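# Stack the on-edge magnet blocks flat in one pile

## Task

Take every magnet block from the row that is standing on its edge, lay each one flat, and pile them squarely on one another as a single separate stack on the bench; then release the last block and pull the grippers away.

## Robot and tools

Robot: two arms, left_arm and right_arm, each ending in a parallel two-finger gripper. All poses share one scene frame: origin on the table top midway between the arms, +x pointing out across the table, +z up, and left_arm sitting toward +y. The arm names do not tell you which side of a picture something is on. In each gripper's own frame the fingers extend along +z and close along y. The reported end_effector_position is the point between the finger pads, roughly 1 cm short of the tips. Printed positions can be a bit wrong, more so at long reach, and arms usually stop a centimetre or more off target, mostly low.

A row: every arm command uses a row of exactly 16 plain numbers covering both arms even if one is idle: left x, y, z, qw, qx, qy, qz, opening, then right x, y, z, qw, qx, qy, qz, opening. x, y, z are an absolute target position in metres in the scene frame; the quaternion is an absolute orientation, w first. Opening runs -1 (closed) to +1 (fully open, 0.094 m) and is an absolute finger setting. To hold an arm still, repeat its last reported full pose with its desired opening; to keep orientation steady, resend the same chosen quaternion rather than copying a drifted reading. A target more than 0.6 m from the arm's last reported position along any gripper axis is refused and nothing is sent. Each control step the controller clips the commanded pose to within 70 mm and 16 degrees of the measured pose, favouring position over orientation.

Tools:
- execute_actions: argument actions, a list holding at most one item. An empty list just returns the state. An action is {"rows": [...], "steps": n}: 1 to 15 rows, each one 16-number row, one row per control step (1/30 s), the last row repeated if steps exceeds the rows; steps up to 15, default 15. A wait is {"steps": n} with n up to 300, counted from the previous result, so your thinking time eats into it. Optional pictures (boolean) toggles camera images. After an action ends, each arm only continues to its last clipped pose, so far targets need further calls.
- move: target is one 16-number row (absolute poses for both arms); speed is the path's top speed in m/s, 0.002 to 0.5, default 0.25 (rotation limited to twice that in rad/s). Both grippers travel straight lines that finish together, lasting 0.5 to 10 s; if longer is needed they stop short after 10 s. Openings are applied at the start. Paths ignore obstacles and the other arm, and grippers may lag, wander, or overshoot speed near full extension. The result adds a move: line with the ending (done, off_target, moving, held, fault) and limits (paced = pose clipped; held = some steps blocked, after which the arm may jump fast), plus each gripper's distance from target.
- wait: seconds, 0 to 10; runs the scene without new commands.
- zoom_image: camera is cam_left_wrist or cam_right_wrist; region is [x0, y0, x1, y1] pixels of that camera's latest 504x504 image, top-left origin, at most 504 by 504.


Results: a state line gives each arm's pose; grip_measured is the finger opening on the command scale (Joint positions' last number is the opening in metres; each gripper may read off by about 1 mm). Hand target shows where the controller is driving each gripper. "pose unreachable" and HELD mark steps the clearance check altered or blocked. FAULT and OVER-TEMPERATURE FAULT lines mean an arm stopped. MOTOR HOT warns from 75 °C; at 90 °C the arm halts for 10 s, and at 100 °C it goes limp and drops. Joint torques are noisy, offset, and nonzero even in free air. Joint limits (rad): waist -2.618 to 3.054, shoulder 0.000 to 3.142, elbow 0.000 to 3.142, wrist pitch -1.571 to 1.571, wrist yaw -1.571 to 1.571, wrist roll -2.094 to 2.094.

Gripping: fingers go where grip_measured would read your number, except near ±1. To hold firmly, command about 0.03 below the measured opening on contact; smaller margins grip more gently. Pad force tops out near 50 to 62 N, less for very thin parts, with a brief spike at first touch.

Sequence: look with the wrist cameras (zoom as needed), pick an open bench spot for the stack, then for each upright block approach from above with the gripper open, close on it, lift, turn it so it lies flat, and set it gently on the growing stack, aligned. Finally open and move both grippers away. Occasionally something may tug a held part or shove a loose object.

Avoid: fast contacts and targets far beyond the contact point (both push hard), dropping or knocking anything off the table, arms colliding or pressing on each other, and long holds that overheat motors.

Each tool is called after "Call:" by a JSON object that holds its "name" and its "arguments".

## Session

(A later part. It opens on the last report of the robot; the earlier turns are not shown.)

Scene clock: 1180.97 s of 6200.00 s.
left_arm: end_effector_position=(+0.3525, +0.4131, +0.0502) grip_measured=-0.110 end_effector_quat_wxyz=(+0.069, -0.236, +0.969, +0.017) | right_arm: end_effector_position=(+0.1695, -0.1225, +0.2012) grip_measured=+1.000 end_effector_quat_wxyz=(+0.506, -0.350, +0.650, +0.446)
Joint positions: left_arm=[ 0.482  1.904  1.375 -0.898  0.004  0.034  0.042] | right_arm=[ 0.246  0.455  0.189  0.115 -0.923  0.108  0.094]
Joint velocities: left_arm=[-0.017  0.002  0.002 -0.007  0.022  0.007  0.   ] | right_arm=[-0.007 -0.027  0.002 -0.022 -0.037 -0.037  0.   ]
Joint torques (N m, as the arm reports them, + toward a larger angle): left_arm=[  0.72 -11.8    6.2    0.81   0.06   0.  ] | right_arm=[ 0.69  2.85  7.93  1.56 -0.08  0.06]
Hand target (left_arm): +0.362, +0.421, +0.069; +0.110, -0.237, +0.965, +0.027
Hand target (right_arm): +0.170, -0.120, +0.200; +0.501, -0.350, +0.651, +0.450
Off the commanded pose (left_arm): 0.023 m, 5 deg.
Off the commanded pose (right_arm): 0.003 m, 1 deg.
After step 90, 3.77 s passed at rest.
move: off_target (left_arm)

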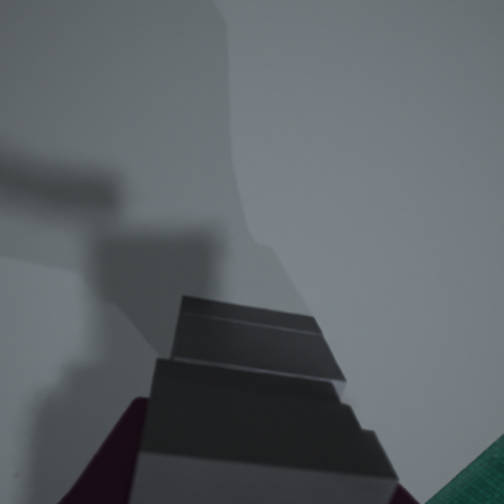

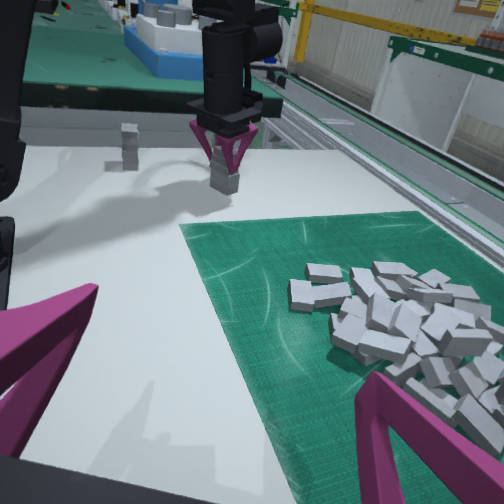

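Call:
{"name": "execute_actions", "arguments": {"actions": [{"rows": [[0.362,0.421,0.069, 0.1100,-0.2362,0.9651,0.0269, -0.13, 0.17,-0.12,0.2, 0.5,-0.35,0.65,0.45, 1],[0.362,0.421,0.069, 0.1100,-0.2362,0.9651,0.0269, -0.115, 0.17,-0.12,0.2, 0.5,-0.35,0.65,0.45, 1],[0.362,0.421,0.069, 0.1100,-0.2362,0.9651,0.0269, -0.10, 0.17,-0.12,0.2, 0.5,-0.35,0.65,0.45, 1],[0.362,0.421,0.069, 0.1100,-0.2362,0.9651,0.0269, -0.08, 0.17,-0.12,0.2, 0.5,-0.35,0.65,0.45, 1],[0.362,0.421,0.069, 0.1100,-0.2362,0.9651,0.0269, -0.05, 0.17,-0.12,0.2, 0.5,-0.35,0.65,0.45, 1],[0.362,0.421,0.069, 0.1100,-0.2362,0.9651,0.0269, 0.0, 0.17,-0.12,0.2, 0.5,-0.35,0.65,0.45, 1],[0.362,0.421,0.069, 0.1100,-0.2362,0.9651,0.0269, 0.1, 0.17,-0.12,0.2, 0.5,-0.35,0.65,0.45, 1],[0.362,0.421,0.069, 0.1100,-0.2362,0.9651,0.0269, 0.2, 0.17,-0.12,0.2, 0.5,-0.35,0.65,0.45, 1],[0.362,0.421,0.069, 0.1100,-0.2362,0.9651,0.0269, 0.3, 0.17,-0.12,0.2, 0.5,-0.35,0.65,0.45, 1]], "steps": 14}]}}

Call:
{"name": "zoom_image", "arguments": {"camera": "cam_right_wrist", "region": [170, 90, 300, 210]}}

Scene clock: 1189.10 s of 6200.00 s.
left_arm: end_effector_position=(+0.3557, +0.4149, +0.0555) grip_measured=+0.297 end_effector_quat_wxyz=(+0.081, -0.235, +0.968, +0.021) | right_arm: end_effector_position=(+0.1695, -0.1225, +0.2012) grip_measured=+1.000 end_effector_quat_wxyz=(+0.506, -0.350, +0.650, +0.446)
Joint positions: left_arm=[ 0.482  1.891  1.375 -0.887  0.004  0.034  0.061] | right_arm=[ 0.246  0.455  0.189  0.115 -0.923  0.108  0.094]
Joint velocities: left_arm=[-0.012  0.012 -0.007 -0.007  0.007  0.022 -0.   ] | right_arm=[-0.002  0.002  0.002  0.007 -0.051 -0.037  0.   ]
Joint torques (N m, as the arm reports them, + toward a larger angle): left_arm=[  0.69 -10.65   6.19   0.74   0.04   0.01] | right_arm=[ 0.81  2.78  7.94  1.59 -0.07  0.08]
Hand target (left_arm): +0.362, +0.421, +0.069; +0.110, -0.237, +0.965, +0.027
Hand target (right_arm): +0.170, -0.120, +0.200; +0.501, -0.350, +0.651, +0.450
Off the commanded pose (left_arm): 0.016 m, 3 deg.
Off the commanded pose (right_arm): 0.003 m, 1 deg.
Steps of this call (steps 1 to 90: nothing new was sent; then 4.67 s passed at rest; steps 91 to 104: all 14 steps of this action). Readings (end_effector_position):
91: left_arm (+0.3526, +0.4131, +0.0502) | right_arm (+0.1695, -0.1225, +0.2012)
92: left_arm (+0.3526, +0.4131, +0.0502) | right_arm (+0.1695, -0.1225, +0.2012)
94: left_arm (+0.3526, +0.4131, +0.0502) | right_arm (+0.1695, -0.1225, +0.2012)
98: left_arm (+0.3542, +0.4140, +0.0529) | right_arm (+0.1695, -0.1225, +0.2012)
104: the state above

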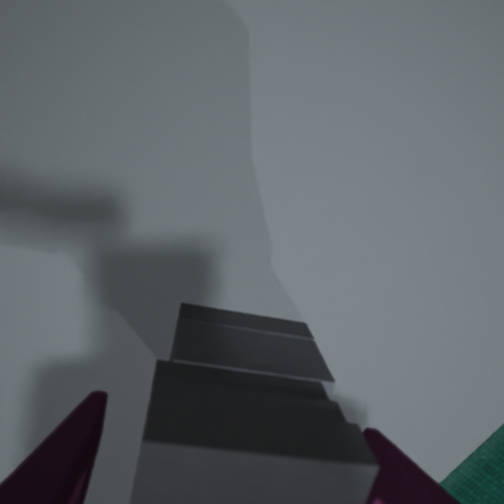

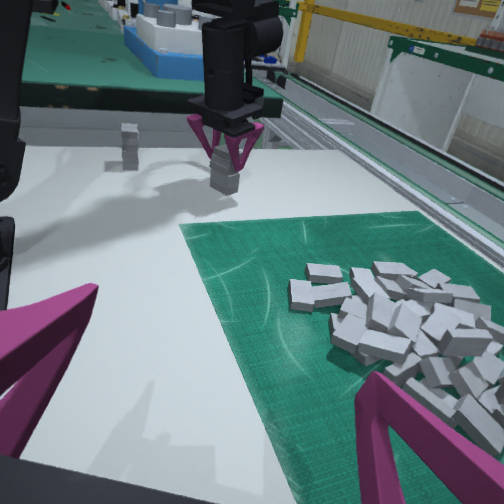

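Region (170, 90, 300, 210) of cam_right_wrist's 504x504 image, scaled by 3.877, with more detail than that image has; it fills the top 465 rows of this view, and the rest is white.

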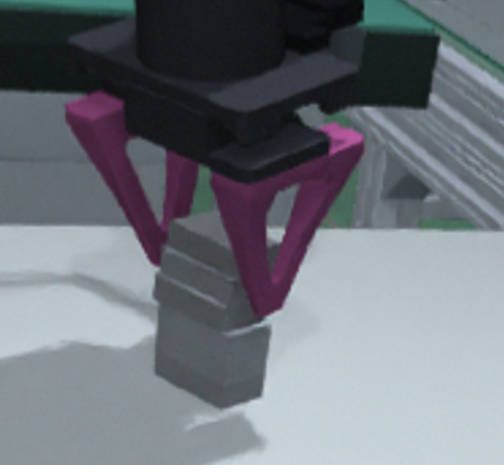

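Call:
{"name": "move", "arguments": {"target": [0.364,0.416,0.066, 0,-0.2377,0.9713,0, 1, 0.17,-0.12,0.2, 0.5,-0.35,0.65,0.45, 1], "speed": 0.08}}

Call:
{"name": "zoom_image", "arguments": {"camera": "cam_right_wrist", "region": [170, 90, 300, 210]}}

Scene clock: 1202.47 s of 6200.00 s.
left_arm: end_effector_position=(+0.3572, +0.4157, +0.0586) grip_measured=+1.000 end_effector_quat_wxyz=(-0.008, -0.239, +0.971, -0.004) | right_arm: end_effector_position=(+0.1695, -0.1225, +0.2012) grip_measured=+1.000 end_effector_quat_wxyz=(+0.506, -0.350, +0.650, +0.446)
Joint positions: left_arm=[ 0.482  2.064  1.648 -1.172  0.004  0.029  0.094] | right_arm=[ 0.246  0.455  0.189  0.115 -0.923  0.108  0.094]
Joint velocities: left_arm=[-0.007 -0.007 -0.002 -0.022  0.037  0.022  0.   ] | right_arm=[-0.007 -0.022  0.002 -0.022 -0.007  0.081  0.   ]
Joint torques (N m, as the arm reports them, + toward a larger angle): left_arm=[-1.02 -9.38  8.39  0.13 -0.03 -0.08] | right_arm=[ 0.81  2.76  7.98  1.57 -0.08  0.08]
Hand target (left_arm): +0.364, +0.416, +0.066; +0.000, -0.237, +0.972, +0.001
Hand target (right_arm): +0.170, -0.120, +0.200; +0.501, -0.350, +0.651, +0.450
Off the commanded pose (left_arm): 0.010 m, 1 deg.
Off the commanded pose (right_arm): 0.003 m, 1 deg.
After step 90, 8.80 s passed at rest.
move: done

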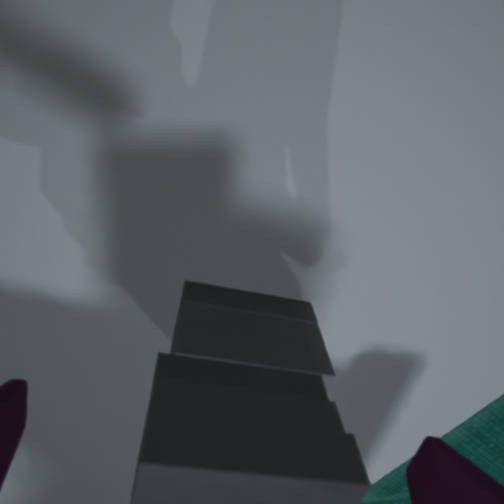

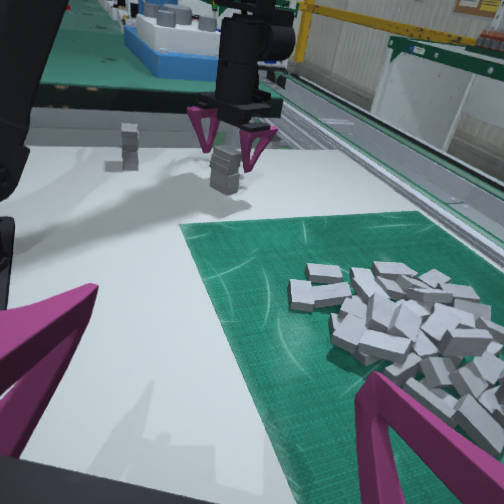

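Region (170, 90, 300, 210) of cam_right_wrist's 504x504 image, scaled by 3.877, with more detail than that image has; it fills the top 465 rows of this view, and the rest is white.

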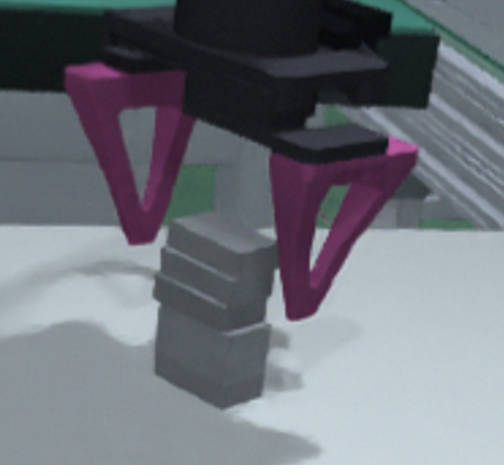

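Call:
{"name": "move", "arguments": {"target": [0.364,0.416,0.036, 0,-0.2377,0.9713,0, 1, 0.17,-0.12,0.2, 0.5,-0.35,0.65,0.45, 1], "speed": 0.05}}

Call:
{"name": "zoom_image", "arguments": {"camera": "cam_right_wrist", "region": [170, 90, 300, 210]}}

Scene clock: 1211.23 s of 6200.00 s.
left_arm: end_effector_position=(+0.3578, +0.4160, +0.0347) grip_measured=+1.000 end_effector_quat_wxyz=(-0.012, -0.240, +0.971, -0.005) | right_arm: end_effector_position=(+0.1695, -0.1225, +0.2012) grip_measured=+1.000 end_effector_quat_wxyz=(+0.506, -0.350, +0.650, +0.446)
Joint positions: left_arm=[ 0.482  2.095  1.597 -1.099  0.004  0.028  0.094] | right_arm=[ 0.246  0.455  0.189  0.115 -0.923  0.108  0.094]
Joint velocities: left_arm=[-0.012  0.022 -0.017 -0.022 -0.007  0.037  0.   ] | right_arm=[-0.007 -0.007 -0.002 -0.022 -0.007 -0.037  0.   ]
Joint torques (N m, as the arm reports them, + toward a larger angle): left_arm=[-0.95 -9.85  5.69  0.41 -0.04 -0.06] | right_arm=[ 0.88  2.82  7.93  1.56 -0.06  0.08]
Hand target (left_arm): +0.364, +0.416, +0.036; +0.000, -0.238, +0.971, -0.000
Hand target (right_arm): +0.170, -0.120, +0.200; +0.501, -0.350, +0.651, +0.450
Off the commanded pose (left_arm): 0.006 m, 1 deg.
Off the commanded pose (right_arm): 0.003 m, 1 deg.
After step 90, 4.83 s passed at rest.
move: done

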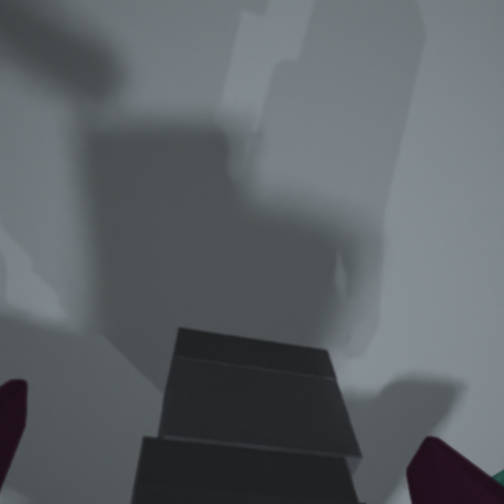

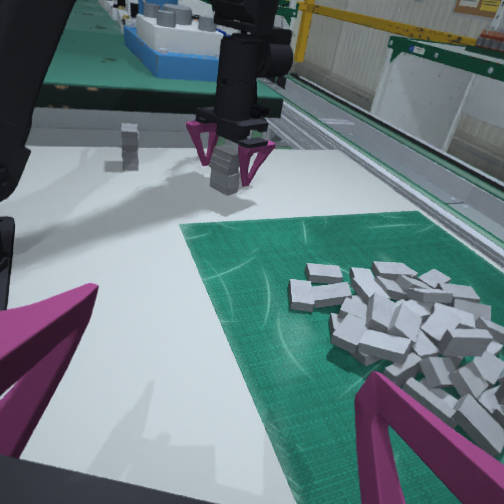

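Region (170, 90, 300, 210) of cam_right_wrist's 504x504 image, scaled by 3.877, with more detail than that image has; it fills the top 465 rows of this view, and the rest is white.

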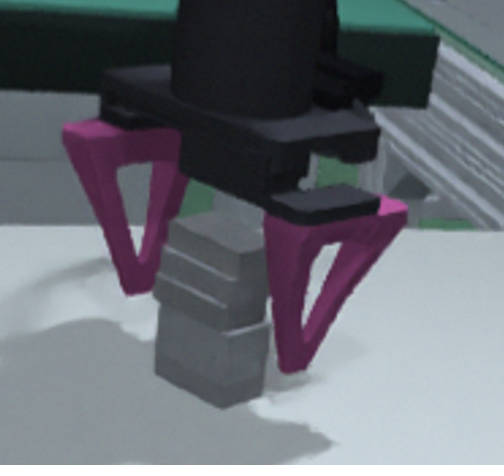

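Call:
{"name": "execute_actions", "arguments": {"actions": []}}

Scene clock: 1222.80 s of 6200.00 s.
left_arm: end_effector_position=(+0.3580, +0.4161, +0.0347) grip_measured=+1.000 end_effector_quat_wxyz=(-0.011, -0.240, +0.971, -0.005) | right_arm: end_effector_position=(+0.1695, -0.1225, +0.2012) grip_measured=+1.000 end_effector_quat_wxyz=(+0.506, -0.350, +0.650, +0.446)
Joint positions: left_arm=[ 0.482  2.095  1.597 -1.097  0.004  0.028  0.094] | right_arm=[ 0.246  0.455  0.189  0.115 -0.923  0.108  0.094]
Joint velocities: left_arm=[-0.002 -0.002  0.017  0.022  0.037  0.066  0.   ] | right_arm=[-0.012  0.002 -0.027  0.051  0.095 -0.022  0.   ]
Joint torques (N m, as the arm reports them, + toward a larger angle): left_arm=[-0.87 -9.91  5.64  0.4  -0.03 -0.07] | right_arm=[ 0.81  2.8   7.92  1.57 -0.07  0.07]
Hand target (left_arm): +0.364, +0.416, +0.036; -0.000, -0.238, +0.971, -0.000
Hand target (right_arm): +0.170, -0.120, +0.200; +0.501, -0.350, +0.651, +0.450
Off the commanded pose (left_arm): 0.006 m, 1 deg.
Off the commanded pose (right_arm): 0.003 m, 1 deg.
Steps of this call (steps 1 to 90: nothing new was sent; then 8.57 s passed at rest). Readings (end_effector_position):
1: left_arm (+0.3578, +0.4160, +0.0347) | right_arm (+0.1695, -0.1225, +0.2012)
2: left_arm (+0.3578, +0.4161, +0.0347) | right_arm (+0.1695, -0.1225, +0.2012)
4: left_arm (+0.3579, +0.4161, +0.0347) | right_arm (+0.1695, -0.1225, +0.2012)
8: left_arm (+0.3580, +0.4161, +0.0347) | right_arm (+0.1695, -0.1225, +0.2012)
90: the state above

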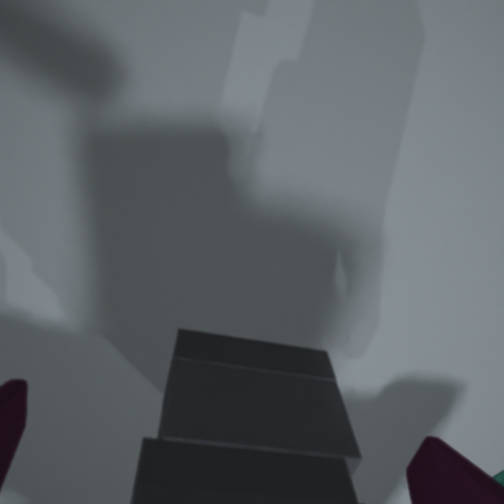

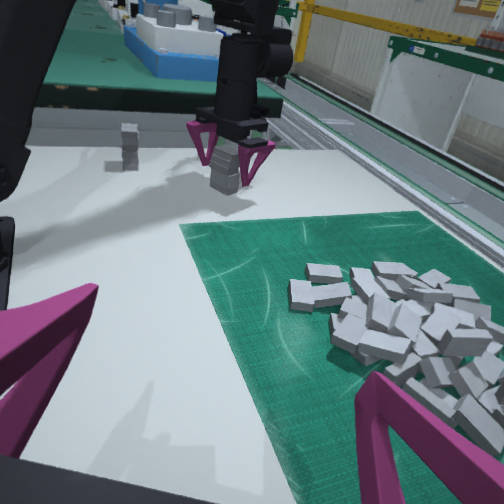

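Call:
{"name": "zoom_image", "arguments": {"camera": "cam_right_wrist", "region": [170, 90, 300, 210]}}

Region (170, 90, 300, 210) of cam_right_wrist's 504x504 image, scaled by 3.877, with more detail than that image has; it fills the top 465 rows of this view, and the rest is white.

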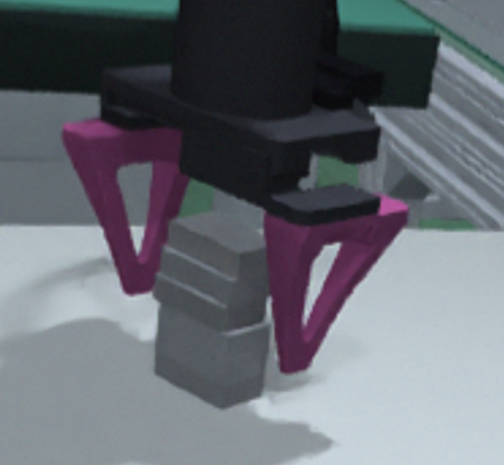

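Call:
{"name": "move", "arguments": {"target": [0.364,0.416,0.029, 0,-0.2377,0.9713,0,1, 0.17,-0.12,0.2,0.5,-0.35,0.65,0.45,1], "speed": 0.01}}

Call:
{"name": "zoom_image", "arguments": {"camera": "cam_right_wrist", "region": [170, 90, 300, 210]}}

Scene clock: 1229.60 s of 6200.00 s.
left_arm: end_effector_position=(+0.3588, +0.4166, +0.0308) grip_measured=+1.000 end_effector_quat_wxyz=(-0.007, -0.240, +0.971, -0.004) | right_arm: end_effector_position=(+0.1695, -0.1225, +0.2012) grip_measured=+1.000 end_effector_quat_wxyz=(+0.506, -0.350, +0.650, +0.446)
Joint positions: left_arm=[ 0.482  2.095  1.581 -1.074  0.004  0.027  0.094] | right_arm=[ 0.246  0.455  0.189  0.115 -0.923  0.108  0.094]
Joint velocities: left_arm=[ 0.002 -0.007 -0.002 -0.022 -0.022  0.007  0.   ] | right_arm=[-0.017  0.002  0.012 -0.007 -0.022  0.081  0.   ]
Joint torques (N m, as the arm reports them, + toward a larger angle): left_arm=[-0.94 -9.25  5.44  0.4  -0.03 -0.11] | right_arm=[ 0.88  2.87  7.91  1.56 -0.07  0.07]
Hand target (left_arm): +0.364, +0.416, +0.029; -0.000, -0.238, +0.971, -0.000
Hand target (right_arm): +0.170, -0.120, +0.200; +0.501, -0.350, +0.651, +0.450
Off the commanded pose (left_arm): 0.006 m, 1 deg.
Off the commanded pose (right_arm): 0.003 m, 1 deg.
After step 90, 2.33 s passed at rest.
move: done

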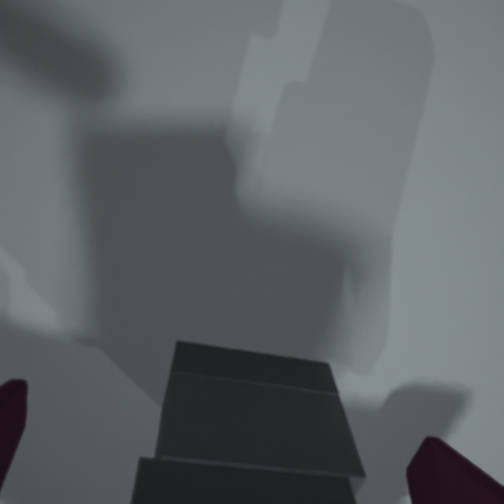

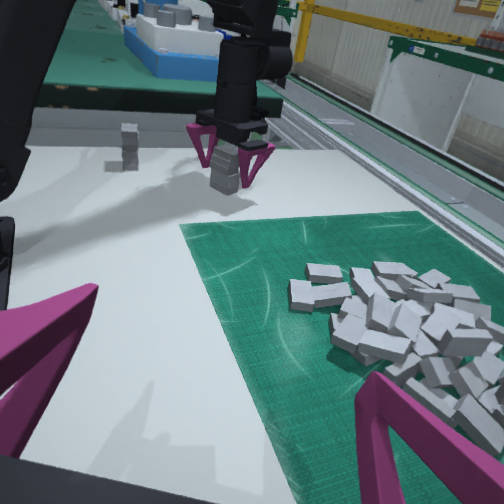

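Region (170, 90, 300, 210) of cam_right_wrist's 504x504 image, scaled by 3.877, with more detail than that image has; it fills the top 465 rows of this view, and the rest is white.

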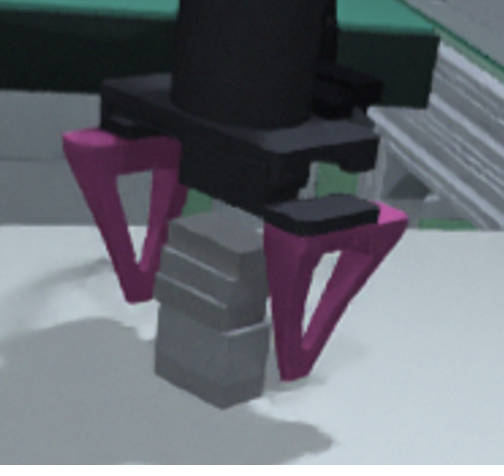

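Call:
{"name": "move", "arguments": {"target": [0.364,0.416,0.023, 0,-0.2377,0.9713,0,1, 0.17,-0.12,0.2,0.5,-0.35,0.65,0.45,1], "speed": 0.01}}

Call:
{"name": "zoom_image", "arguments": {"camera": "cam_right_wrist", "region": [170, 90, 300, 210]}}

Scene clock: 1233.80 s of 6200.00 s.
left_arm: end_effector_position=(+0.3595, +0.4170, +0.0238) grip_measured=+1.000 end_effector_quat_wxyz=(-0.008, -0.240, +0.971, -0.004) | right_arm: end_effector_position=(+0.1695, -0.1225, +0.2012) grip_measured=+1.000 end_effector_quat_wxyz=(+0.506, -0.350, +0.650, +0.446)
Joint positions: left_arm=[ 0.482  2.106  1.571 -1.053  0.004  0.027  0.094] | right_arm=[ 0.246  0.455  0.189  0.115 -0.923  0.108  0.094]
Joint velocities: left_arm=[ 0.017 -0.002  0.002 -0.007 -0.022  0.007  0.   ] | right_arm=[-0.002  0.012 -0.007 -0.037 -0.037 -0.007  0.   ]
Joint torques (N m, as the arm reports them, + toward a larger angle): left_arm=[-0.91 -9.76  5.05  0.39 -0.03 -0.08] | right_arm=[ 0.87  2.74  7.95  1.56 -0.08  0.08]
Hand target (left_arm): +0.364, +0.416, +0.023; +0.000, -0.238, +0.971, -0.000
Hand target (right_arm): +0.170, -0.120, +0.200; +0.501, -0.350, +0.651, +0.450
Off the commanded pose (left_arm): 0.005 m, 1 deg.
Off the commanded pose (right_arm): 0.003 m, 1 deg.
After step 90, 0.07 s passed at rest.
move: done

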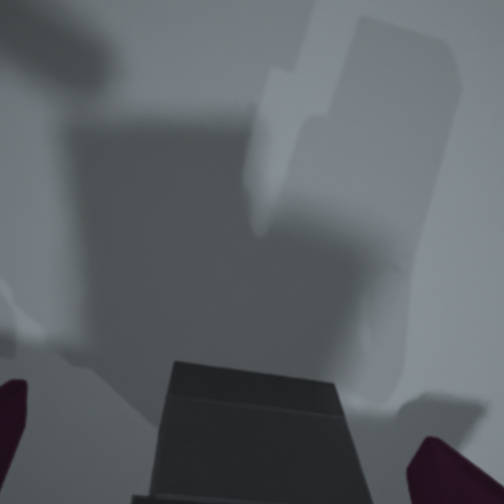

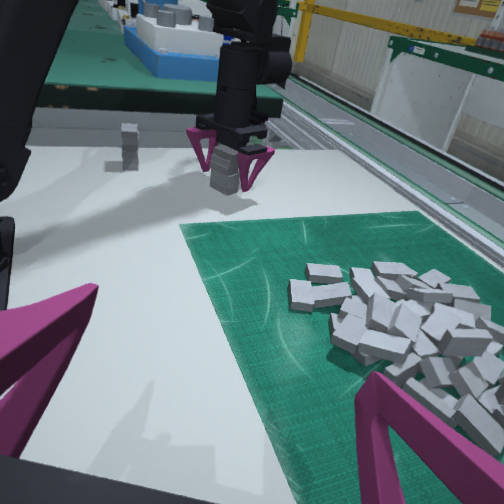

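Region (170, 90, 300, 210) of cam_right_wrist's 504x504 image, scaled by 3.877, with more detail than that image has; it fills the top 465 rows of this view, and the rest is white.

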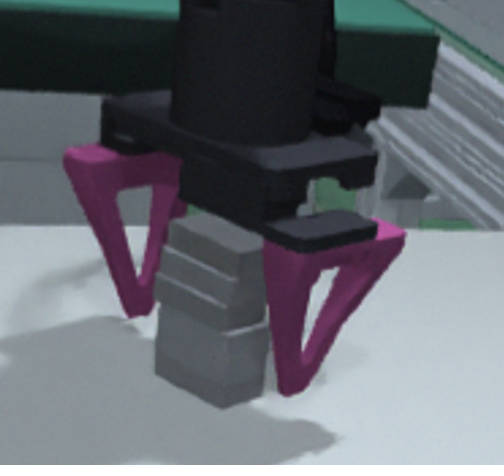

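Call:
{"name": "execute_actions", "arguments": {"actions": [{"rows":[[0.364,0.416,0.023,0,-0.2377,0.9713,0,0.6,0.17,-0.12,0.2,0.5,-0.35,0.65,0.45,1],[0.364,0.416,0.023,0,-0.2377,0.9713,0,0.6,0.17,-0.12,0.2,0.5,-0.35,0.65,0.45,1],[0.364,0.416,0.023,0,-0.2377,0.9713,0,0.5,0.17,-0.12,0.2,0.5,-0.35,0.65,0.45,1],[0.364,0.416,0.023,0,-0.2377,0.9713,0,0.4,0.17,-0.12,0.2,0.5,-0.35,0.65,0.45,1],[0.364,0.416,0.023,0,-0.2377,0.9713,0,0.3,0.17,-0.12,0.2,0.5,-0.35,0.65,0.45,1],[0.364,0.416,0.023,0,-0.2377,0.9713,0,0.25,0.17,-0.12,0.2,0.5,-0.35,0.65,0.45,1],[0.364,0.416,0.023,0,-0.2377,0.9713,0,0.2,0.17,-0.12,0.2,0.5,-0.35,0.65,0.45,1],[0.364,0.416,0.023,0,-0.2377,0.9713,0,0.15,0.17,-0.12,0.2,0.5,-0.35,0.65,0.45,1]],"steps":15}]}}

Scene clock: 1243.50 s of 6200.00 s.
left_arm: end_effector_position=(+0.3597, +0.4171, +0.0238) grip_measured=+0.153 end_effector_quat_wxyz=(-0.007, -0.240, +0.971, -0.004) | right_arm: end_effector_position=(+0.1695, -0.1225, +0.2012) grip_measured=+1.000 end_effector_quat_wxyz=(+0.506, -0.350, +0.650, +0.446)
Joint positions: left_arm=[ 0.482  2.106  1.571 -1.052  0.004  0.027  0.054] | right_arm=[ 0.246  0.455  0.189  0.115 -0.923  0.108  0.094]
Joint velocities: left_arm=[ 0.017 -0.002 -0.002 -0.051  0.007 -0.022 -0.   ] | right_arm=[ 0.002 -0.022  0.002 -0.037  0.022 -0.007  0.   ]
Joint torques (N m, as the arm reports them, + toward a larger angle): left_arm=[-0.93 -9.7   5.19  0.4  -0.05 -0.09] | right_arm=[ 0.72  2.83  7.92  1.56 -0.08  0.06]
Hand target (left_arm): +0.364, +0.416, +0.023; -0.000, -0.238, +0.971, -0.000
Hand target (right_arm): +0.170, -0.120, +0.200; +0.501, -0.350, +0.651, +0.450
Off the commanded pose (left_arm): 0.004 m, 1 deg.
Off the commanded pose (right_arm): 0.003 m, 1 deg.
Steps of this call (steps 1 to 90: nothing new was sent; then 6.20 s passed at rest; steps 91 to 105: all 15 steps of this action). Readings (end_effector_position):
91: left_arm (+0.3597, +0.4171, +0.0238) | right_arm (+0.1695, -0.1225, +0.2012)
92: left_arm (+0.3597, +0.4171, +0.0238) | right_arm (+0.1695, -0.1225, +0.2012)
94: left_arm (+0.3597, +0.4171, +0.0238) | right_arm (+0.1695, -0.1225, +0.2012)
98: left_arm (+0.3597, +0.4171, +0.0238) | right_arm (+0.1695, -0.1225, +0.2012)
105: the state above

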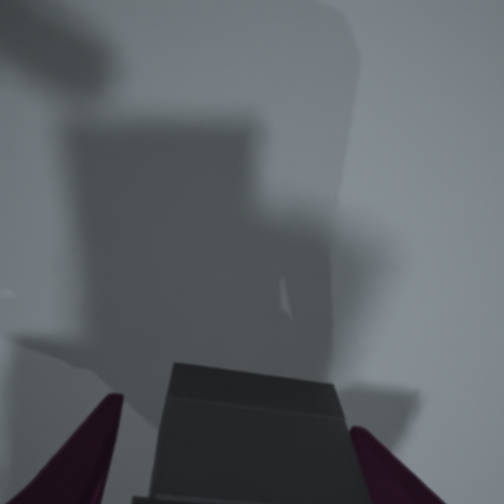

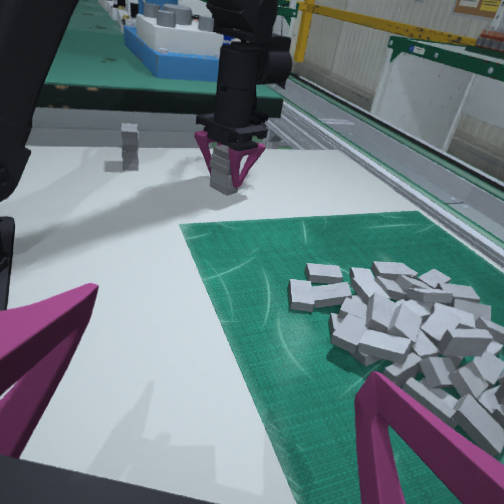

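Call:
{"name": "zoom_image", "arguments": {"camera": "cam_left_wrist", "region": [60, 340, 440, 504]}}

Region (60, 340, 440, 504) of cam_left_wrist's 504x504 image, scaled by 1.326, with more detail than that image has; it fills the top 218 rows of this view, and the rest is white.

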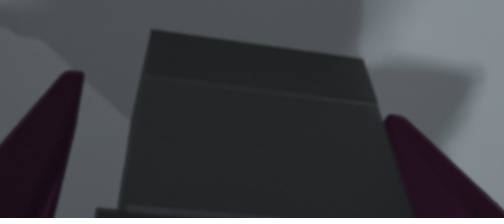

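Call:
{"name": "move", "arguments": {"target": [0.366,0.410,0.023, 0,-0.2377,0.9713,0,0.3, 0.17,-0.12,0.2,0.5,-0.35,0.65,0.45,1], "speed": 0.01}}

Scene clock: 1263.03 s of 6200.00 s.
left_arm: end_effector_position=(+0.3599, +0.4109, +0.0213) grip_measured=+0.298 end_effector_quat_wxyz=(-0.012, -0.240, +0.971, -0.005) | right_arm: end_effector_position=(+0.1695, -0.1225, +0.2012) grip_measured=+1.000 end_effector_quat_wxyz=(+0.506, -0.350, +0.650, +0.446)
Joint positions: left_arm=[ 0.468  2.106  1.56  -1.049  0.004  0.013  0.061] | right_arm=[ 0.246  0.455  0.189  0.115 -0.923  0.108  0.094]
Joint velocities: left_arm=[-0.022  0.012  0.007 -0.007  0.007 -0.095 -0.   ] | right_arm=[ 0.007  0.002  0.002  0.066 -0.022 -0.051  0.   ]
Joint torques (N m, as the arm reports them, + toward a larger angle): left_arm=[-1.06 -9.96  5.54  0.41 -0.03 -0.09] | right_arm=[ 0.78  2.83  7.95  1.54 -0.09  0.09]
Hand target (left_arm): +0.366, +0.410, +0.023; +0.000, -0.238, +0.971, -0.000
Hand target (right_arm): +0.170, -0.120, +0.200; +0.501, -0.350, +0.651, +0.450
Off the commanded pose (left_arm): 0.006 m, 1 deg.
Off the commanded pose (right_arm): 0.003 m, 1 deg.
After step 90, 15.37 s passed at rest.
move: done

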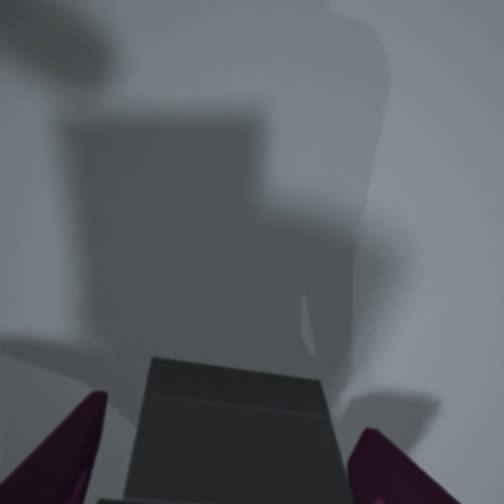

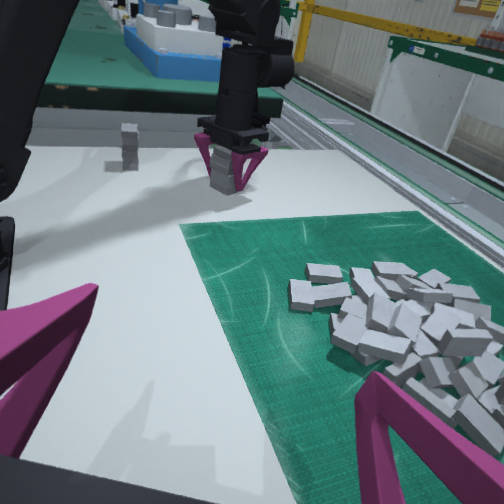

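Call:
{"name": "execute_actions", "arguments": {"actions": [{"rows":[[0.366,0.410,0.023,0,-0.2377,0.9713,0,0.25,0.17,-0.12,0.2,0.5,-0.35,0.65,0.45,1],[0.366,0.410,0.023,0,-0.2377,0.9713,0,0.2,0.17,-0.12,0.2,0.5,-0.35,0.65,0.45,1],[0.366,0.410,0.023,0,-0.2377,0.9713,0,0.15,0.17,-0.12,0.2,0.5,-0.35,0.65,0.45,1],[0.366,0.410,0.023,0,-0.2377,0.9713,0,0.12,0.17,-0.12,0.2,0.5,-0.35,0.65,0.45,1],[0.366,0.410,0.023,0,-0.2377,0.9713,0,0.09,0.17,-0.12,0.2,0.5,-0.35,0.65,0.45,1],[0.366,0.410,0.023,0,-0.2377,0.9713,0,0.06,0.17,-0.12,0.2,0.5,-0.35,0.65,0.45,1],[0.366,0.410,0.023,0,-0.2377,0.9713,0,0.04,0.17,-0.12,0.2,0.5,-0.35,0.65,0.45,1],[0.366,0.410,0.023,0,-0.2377,0.9713,0,0.02,0.17,-0.12,0.2,0.5,-0.35,0.65,0.45,1],[0.366,0.410,0.023,0,-0.2377,0.9713,0,0.0,0.17,-0.12,0.2,0.5,-0.35,0.65,0.45,1],[0.366,0.410,0.023,0,-0.2377,0.9713,0,-0.02,0.17,-0.12,0.2,0.5,-0.35,0.65,0.45,1]],"steps":15}]}}

Call:
{"name": "zoom_image", "arguments": {"camera": "cam_left_wrist", "region": [60, 340, 440, 504]}}

Scene clock: 1270.60 s of 6200.00 s.
left_arm: end_effector_position=(+0.3598, +0.4114, +0.0213) grip_measured=-0.017 end_effector_quat_wxyz=(-0.012, -0.241, +0.971, -0.004) | right_arm: end_effector_position=(+0.1695, -0.1225, +0.2012) grip_measured=+1.000 end_effector_quat_wxyz=(+0.506, -0.350, +0.650, +0.446)
Joint positions: left_arm=[ 0.468  2.106  1.56  -1.049  0.001  0.011  0.046] | right_arm=[ 0.246  0.455  0.189  0.115 -0.923  0.108  0.094]
Joint velocities: left_arm=[ 0.022  0.002  0.007  0.022 -0.007 -0.037  0.   ] | right_arm=[ 0.017  0.002 -0.002 -0.066 -0.022 -0.007  0.   ]
Joint torques (N m, as the arm reports them, + toward a larger angle): left_arm=[-1.01 -9.98  5.43  0.38 -0.03 -0.08] | right_arm=[ 0.76  2.89  7.93  1.55 -0.08  0.1 ]
Hand target (left_arm): +0.366, +0.410, +0.023; -0.000, -0.238, +0.971, -0.000
Hand target (right_arm): +0.170, -0.120, +0.200; +0.501, -0.350, +0.651, +0.450
Off the commanded pose (left_arm): 0.007 m, 1 deg.
Off the commanded pose (right_arm): 0.003 m, 1 deg.
Steps of this call (steps 1 to 90: nothing new was sent; then 4.07 s passed at rest; steps 91 to 105: all 15 steps of this action). Readings (end_effector_position):
91: left_arm (+0.3599, +0.4109, +0.0213) | right_arm (+0.1695, -0.1225, +0.2012)
92: left_arm (+0.3599, +0.4109, +0.0213) | right_arm (+0.1695, -0.1225, +0.2012)
94: left_arm (+0.3599, +0.4109, +0.0213) | right_arm (+0.1695, -0.1225, +0.2012)
98: left_arm (+0.3599, +0.4113, +0.0213) | right_arm (+0.1695, -0.1225, +0.2012)
105: the state above

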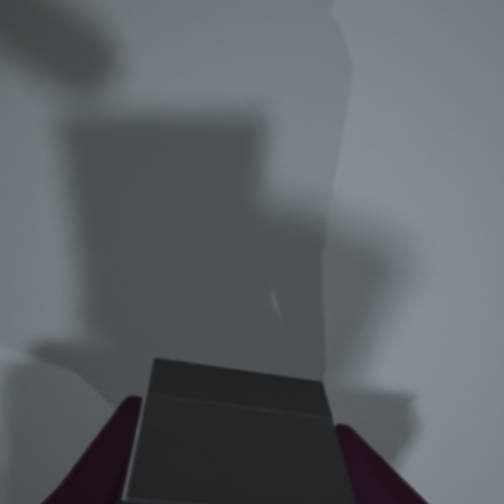

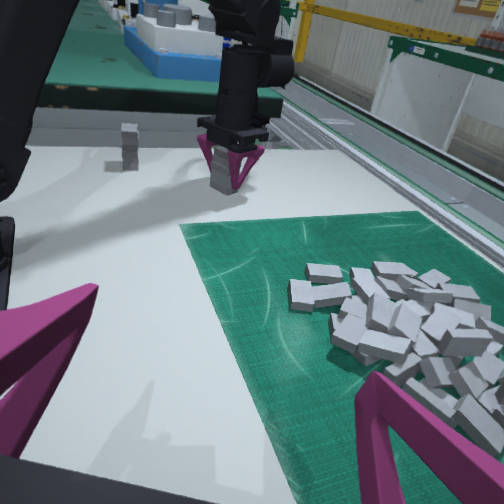

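Region (60, 340, 440, 504) of cam_left_wrist's 504x504 image, scaled by 1.326, with more detail than that image has; it fills the top 218 rows of this view, and the rest is white.

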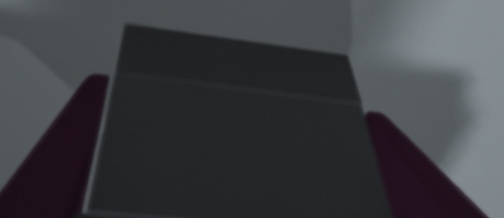

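Call:
{"name": "execute_actions", "arguments": {"actions": [{"rows":[[0.366,0.410,0.023,0,-0.2377,0.9713,0,-0.035,0.17,-0.12,0.2,0.5,-0.35,0.65,0.45,1],[0.366,0.410,0.023,0,-0.2377,0.9713,0,-0.035,0.17,-0.12,0.2,0.5,-0.35,0.65,0.45,1],[0.366,0.410,0.023,0,-0.2377,0.9713,0,-0.05,0.17,-0.12,0.2,0.5,-0.35,0.65,0.45,1],[0.366,0.410,0.023,0,-0.2377,0.9713,0,-0.05,0.17,-0.12,0.2,0.5,-0.35,0.65,0.45,1],[0.366,0.410,0.023,0,-0.2377,0.9713,0,-0.065,0.17,-0.12,0.2,0.5,-0.35,0.65,0.45,1],[0.366,0.410,0.023,0,-0.2377,0.9713,0,-0.065,0.17,-0.12,0.2,0.5,-0.35,0.65,0.45,1],[0.366,0.410,0.023,0,-0.2377,0.9713,0,-0.08,0.17,-0.12,0.2,0.5,-0.35,0.65,0.45,1],[0.366,0.410,0.023,0,-0.2377,0.9713,0,-0.08,0.17,-0.12,0.2,0.5,-0.35,0.65,0.45,1],[0.366,0.410,0.023,0,-0.2377,0.9713,0,-0.095,0.17,-0.12,0.2,0.5,-0.35,0.65,0.45,1],[0.366,0.410,0.023,0,-0.2377,0.9713,0,-0.095,0.17,-0.12,0.2,0.5,-0.35,0.65,0.45,1],[0.366,0.410,0.023,0,-0.2377,0.9713,0,-0.11,0.17,-0.12,0.2,0.5,-0.35,0.65,0.45,1],[0.366,0.410,0.023,0,-0.2377,0.9713,0,-0.11,0.17,-0.12,0.2,0.5,-0.35,0.65,0.45,1],[0.366,0.410,0.023,0,-0.2377,0.9713,0,-0.125,0.17,-0.12,0.2,0.5,-0.35,0.65,0.45,1],[0.366,0.410,0.023,0,-0.2377,0.9713,0,-0.125,0.17,-0.12,0.2,0.5,-0.35,0.65,0.45,1],[0.366,0.410,0.023,0,-0.2377,0.9713,0,-0.14,0.17,-0.12,0.2,0.5,-0.35,0.65,0.45,1]],"steps":15}]}}

Call:
{"name": "zoom_image", "arguments": {"camera": "cam_right_wrist", "region": [170, 90, 300, 210]}}

Scene clock: 1280.63 s of 6200.00 s.
left_arm: end_effector_position=(+0.3596, +0.4120, +0.0213) grip_measured=-0.107 end_effector_quat_wxyz=(-0.012, -0.241, +0.970, -0.002) | right_arm: end_effector_position=(+0.1695, -0.1225, +0.2012) grip_measured=+1.000 end_effector_quat_wxyz=(+0.506, -0.350, +0.650, +0.446)
Joint positions: left_arm=[ 0.468  2.106  1.56  -1.048 -0.002  0.011  0.042] | right_arm=[ 0.246  0.455  0.189  0.115 -0.923  0.108  0.094]
Joint velocities: left_arm=[ 0.002 -0.007 -0.002 -0.022  0.037 -0.022 -0.001] | right_arm=[-0.007 -0.007 -0.002 -0.007 -0.022  0.022  0.   ]
Joint torques (N m, as the arm reports them, + toward a larger angle): left_arm=[ -1.04 -10.06   5.46   0.42   0.01  -0.08] | right_arm=[ 0.79  2.86  7.97  1.56 -0.07  0.08]
Hand target (left_arm): +0.366, +0.410, +0.023; -0.000, -0.238, +0.971, -0.000
Hand target (right_arm): +0.170, -0.120, +0.200; +0.501, -0.350, +0.651, +0.450
Off the commanded pose (left_arm): 0.007 m, 1 deg.
Off the commanded pose (right_arm): 0.003 m, 1 deg.
Steps of this call (steps 1 to 90: nothing new was sent; then 6.53 s passed at rest; steps 91 to 105: all 15 steps of this action). Readings (end_effector_position):
91: left_arm (+0.3598, +0.4114, +0.0213) | right_arm (+0.1695, -0.1225, +0.2012)
92: left_arm (+0.3598, +0.4115, +0.0213) | right_arm (+0.1695, -0.1225, +0.2012)
94: left_arm (+0.3598, +0.4115, +0.0213) | right_arm (+0.1695, -0.1225, +0.2012)
98: left_arm (+0.3597, +0.4118, +0.0213) | right_arm (+0.1695, -0.1225, +0.2012)
105: the state above

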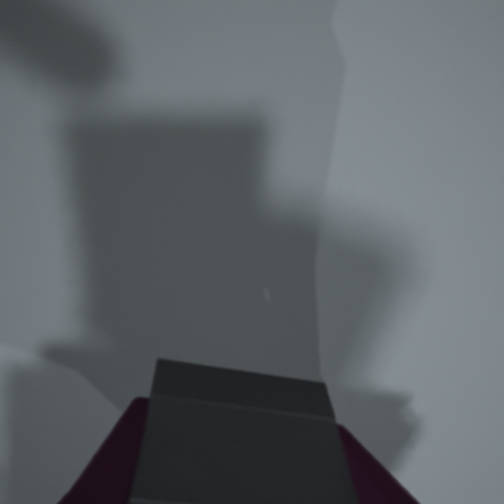

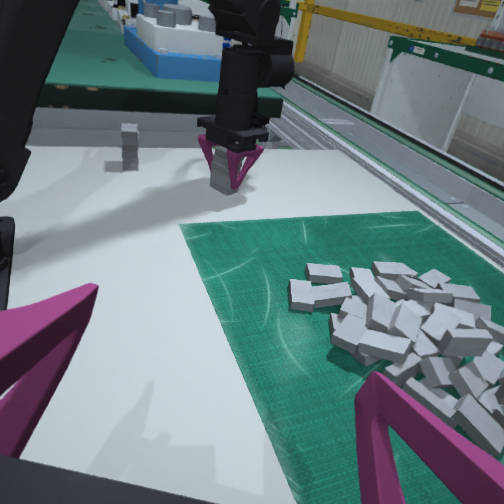

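Region (170, 90, 300, 210) of cam_right_wrist's 504x504 image, scaled by 3.877, with more detail than that image has; it fills the top 465 rows of this view, and the rest is white.

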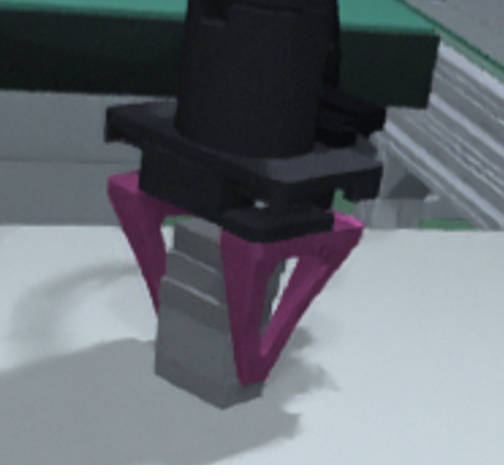

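Call:
{"name": "execute_actions", "arguments": {"actions": [{"rows":[[0.366,0.410,0.023,0,-0.2377,0.9713,0,-0.145,0.17,-0.12,0.2,0.5,-0.35,0.65,0.45,1],[0.366,0.410,0.023,0,-0.2377,0.9713,0,-0.145,0.17,-0.12,0.2,0.5,-0.35,0.65,0.45,1],[0.366,0.410,0.023,0,-0.2377,0.9713,0,-0.145,0.17,-0.12,0.2,0.5,-0.35,0.65,0.45,1],[0.366,0.410,0.023,0,-0.2377,0.9713,0,-0.145,0.17,-0.12,0.2,0.5,-0.35,0.65,0.45,1],[0.366,0.410,0.023,0,-0.2377,0.9713,0,-0.145,0.17,-0.12,0.2,0.5,-0.35,0.65,0.45,1]],"steps":10}], "pictures": false}}

Scene clock: 1287.73 s of 6200.00 s.
left_arm: end_effector_position=(+0.3596, +0.4120, +0.0213) grip_measured=-0.107 end_effector_quat_wxyz=(-0.012, -0.241, +0.970, -0.002) | right_arm: end_effector_position=(+0.1695, -0.1225, +0.2012) grip_measured=+1.000 end_effector_quat_wxyz=(+0.506, -0.350, +0.650, +0.446)
Joint positions: left_arm=[ 0.468  2.106  1.56  -1.048 -0.002  0.011  0.042] | right_arm=[ 0.246  0.455  0.189  0.115 -0.923  0.108  0.094]
Joint velocities: left_arm=[ 0.007 -0.012  0.012 -0.022  0.022  0.037 -0.001] | right_arm=[-0.007  0.002 -0.002  0.022 -0.051 -0.037  0.   ]
Joint torques (N m, as the arm reports them, + toward a larger angle): left_arm=[-0.99 -9.99  5.48  0.38  0.02 -0.09] | right_arm=[ 0.83  2.83  7.93  1.56 -0.08  0.09]
Hand target (left_arm): +0.366, +0.410, +0.023; -0.000, -0.238, +0.971, -0.000
Hand target (right_arm): +0.170, -0.120, +0.200; +0.501, -0.350, +0.651, +0.450
Off the commanded pose (left_arm): 0.007 m, 1 deg.
Off the commanded pose (right_arm): 0.003 m, 1 deg.
Steps of this call (steps 1 to 90: nothing new was sent; then 3.77 s passed at rest; steps 91 to 100: all 10 steps of this action). Readings (end_effector_position):
91: left_arm (+0.3596, +0.4120, +0.0213) | right_arm (+0.1695, -0.1225, +0.2012)
92: left_arm (+0.3596, +0.4120, +0.0213) | right_arm (+0.1695, -0.1225, +0.2012)
94: left_arm (+0.3596, +0.4120, +0.0213) | right_arm (+0.1695, -0.1225, +0.2012)
98: left_arm (+0.3596, +0.4120, +0.0213) | right_arm (+0.1695, -0.1225, +0.2012)
100: the state above

Call:
{"name": "execute_actions", "arguments": {"actions": [{"rows":[[0.366,0.410,0.023,0,-0.2377,0.9713,0,-0.08,0.17,-0.12,0.2,0.5,-0.35,0.65,0.45,1],[0.366,0.410,0.023,0,-0.2377,0.9713,0,-0.05,0.17,-0.12,0.2,0.5,-0.35,0.65,0.45,1],[0.366,0.410,0.023,0,-0.2377,0.9713,0,0.0,0.17,-0.12,0.2,0.5,-0.35,0.65,0.45,1],[0.366,0.410,0.023,0,-0.2377,0.9713,0,0.1,0.17,-0.12,0.2,0.5,-0.35,0.65,0.45,1],[0.366,0.410,0.023,0,-0.2377,0.9713,0,0.3,0.17,-0.12,0.2,0.5,-0.35,0.65,0.45,1],[0.366,0.410,0.023,0,-0.2377,0.9713,0,0.6,0.17,-0.12,0.2,0.5,-0.35,0.65,0.45,1],[0.366,0.410,0.023,0,-0.2377,0.9713,0,1,0.17,-0.12,0.2,0.5,-0.35,0.65,0.45,1]],"steps":15}]}}

Call:
{"name": "zoom_image", "arguments": {"camera": "cam_right_wrist", "region": [170, 90, 300, 210]}}

Scene clock: 1293.53 s of 6200.00 s.
left_arm: end_effector_position=(+0.3597, +0.4120, +0.0213) grip_measured=+1.000 end_effector_quat_wxyz=(-0.012, -0.241, +0.970, -0.002) | right_arm: end_effector_position=(+0.1695, -0.1225, +0.2012) grip_measured=+1.000 end_effector_quat_wxyz=(+0.506, -0.350, +0.650, +0.446)
Joint positions: left_arm=[ 0.468  2.106  1.56  -1.048 -0.002  0.011  0.094] | right_arm=[ 0.246  0.455  0.189  0.115 -0.923  0.108  0.094]
Joint velocities: left_arm=[-0.002 -0.007 -0.002 -0.022 -0.051 -0.081  0.   ] | right_arm=[-0.002  0.002 -0.002 -0.051 -0.022 -0.095  0.   ]
Joint torques (N m, as the arm reports them, + toward a larger angle): left_arm=[ -1.1  -10.03   5.41   0.38   0.02  -0.09] | right_arm=[ 0.71  2.75  7.99  1.56 -0.04  0.06]
Hand target (left_arm): +0.366, +0.410, +0.023; +0.000, -0.238, +0.971, -0.000
Hand target (right_arm): +0.170, -0.120, +0.200; +0.501, -0.350, +0.651, +0.450
Off the commanded pose (left_arm): 0.007 m, 1 deg.
Off the commanded pose (right_arm): 0.003 m, 1 deg.
Steps of this call (steps 1 to 90: nothing new was sent; then 2.30 s passed at rest; steps 91 to 105: all 15 steps of this action). Readings (end_effector_position):
91: left_arm (+0.3597, +0.4120, +0.0213) | right_arm (+0.1695, -0.1225, +0.2012)
92: left_arm (+0.3597, +0.4120, +0.0213) | right_arm (+0.1695, -0.1225, +0.2012)
94: left_arm (+0.3597, +0.4120, +0.0213) | right_arm (+0.1695, -0.1225, +0.2012)
98: left_arm (+0.3597, +0.4120, +0.0213) | right_arm (+0.1695, -0.1225, +0.2012)
105: the state above

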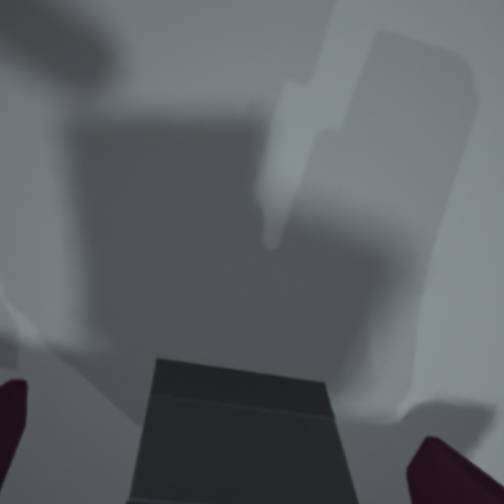

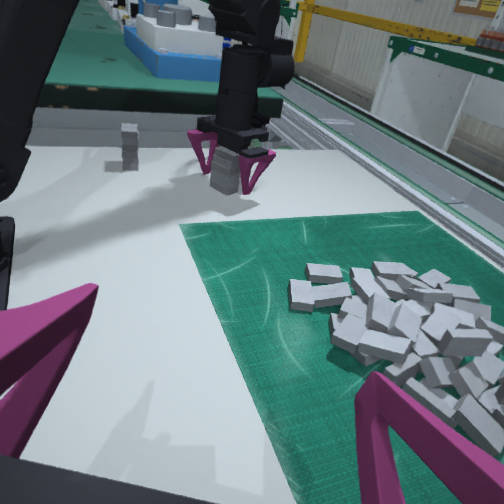

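Region (170, 90, 300, 210) of cam_right_wrist's 504x504 image, scaled by 3.877, with more detail than that image has; it fills the top 465 rows of this view, and the rest is white.

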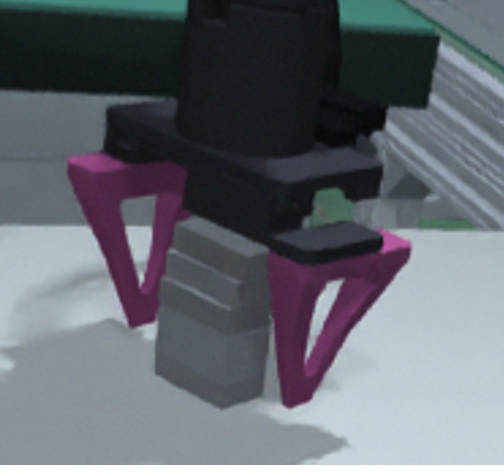

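Call:
{"name": "move", "arguments": {"target": [0.364,0.411,0.112, 0,-0.2377,0.9713,0,1, 0.17,-0.12,0.2,0.5,-0.35,0.65,0.45,1], "speed": 0.06}}

Scene clock: 1298.17 s of 6200.00 s.
left_arm: end_effector_position=(+0.3582, +0.4113, +0.0931) grip_measured=+1.000 end_effector_quat_wxyz=(-0.023, -0.241, +0.970, -0.005) | right_arm: end_effector_position=(+0.1695, -0.1225, +0.2012) grip_measured=+1.000 end_effector_quat_wxyz=(+0.506, -0.350, +0.650, +0.446)
Joint positions: left_arm=[ 0.468  2.075  1.801 -1.344 -0.002  0.011  0.094] | right_arm=[ 0.246  0.455  0.189  0.115 -0.923  0.108  0.094]
Joint velocities: left_arm=[-0.002  0.017 -0.012  0.022 -0.037  0.037  0.   ] | right_arm=[ 0.002 -0.007 -0.002 -0.066  0.022 -0.037  0.   ]
Joint torques (N m, as the arm reports them, + toward a larger angle): left_arm=[ -0.57 -11.98   8.29   0.06   0.03   0.01] | right_arm=[ 0.86  2.81  7.93  1.56 -0.1   0.09]
Hand target (left_arm): +0.364, +0.411, +0.112; +0.000, -0.238, +0.971, -0.000
Hand target (right_arm): +0.170, -0.120, +0.200; +0.501, -0.350, +0.651, +0.450
Off the commanded pose (left_arm): 0.020 m, 3 deg.
Off the commanded pose (right_arm): 0.003 m, 1 deg.
move: off_target (left_arm)

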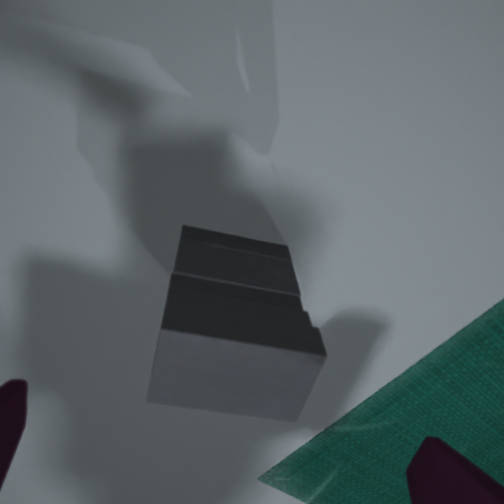

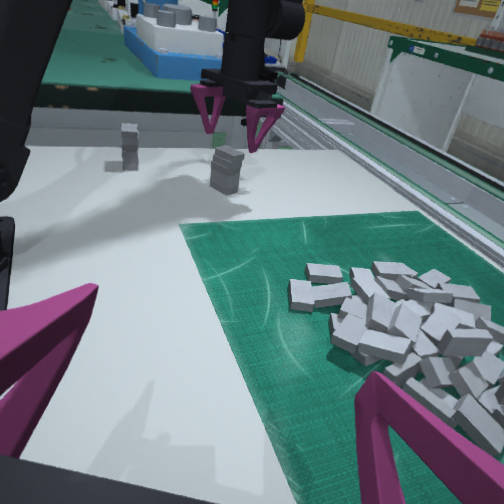

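Call:
{"name": "move", "arguments": {"target": [0.364,0.411,0.122, 0,-0.8549,0.5188,0,1, 0.17,-0.12,0.2,0.5,-0.35,0.65,0.45,1], "speed": 0.3}}

Scene clock: 1313.40 s of 6200.00 s.
left_arm: end_effector_position=(+0.3620, +0.4107, +0.1035) grip_measured=+1.000 end_effector_quat_wxyz=(+0.018, +0.854, -0.520, -0.004) | right_arm: end_effector_position=(+0.1695, -0.1225, +0.2012) grip_measured=+1.000 end_effector_quat_wxyz=(+0.506, -0.350, +0.650, +0.446)
Joint positions: left_arm=[ 0.468  2.075  1.842 -1.374  0.011 -1.551  0.094] | right_arm=[ 0.246  0.455  0.189  0.115 -0.923  0.108  0.094]
Joint velocities: left_arm=[-0.002 -0.022 -0.002  0.022  0.007 -0.022  0.   ] | right_arm=[ 0.007 -0.012 -0.007 -0.022  0.037 -0.007  0.   ]
Joint torques (N m, as the arm reports them, + toward a larger angle): left_arm=[ -0.62 -11.82   8.37  -0.03  -0.09  -0.08] | right_arm=[ 0.8   2.8   7.89  1.56 -0.07  0.08]
Hand target (left_arm): +0.364, +0.411, +0.122; +0.000, +0.855, -0.518, +0.000
Hand target (right_arm): +0.170, -0.120, +0.200; +0.501, -0.350, +0.651, +0.450
Off the commanded pose (left_arm): 0.019 m, 2 deg.
Off the commanded pose (right_arm): 0.003 m, 1 deg.
After step 90, 9.03 s passed at rest.
move: off_target (left_arm)

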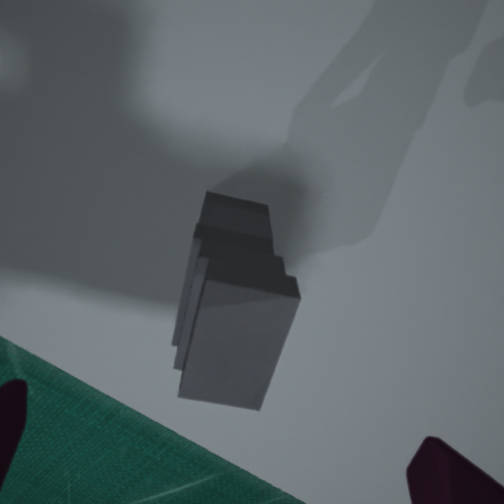

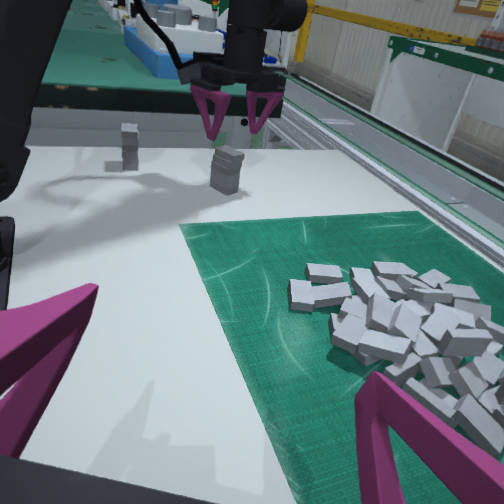

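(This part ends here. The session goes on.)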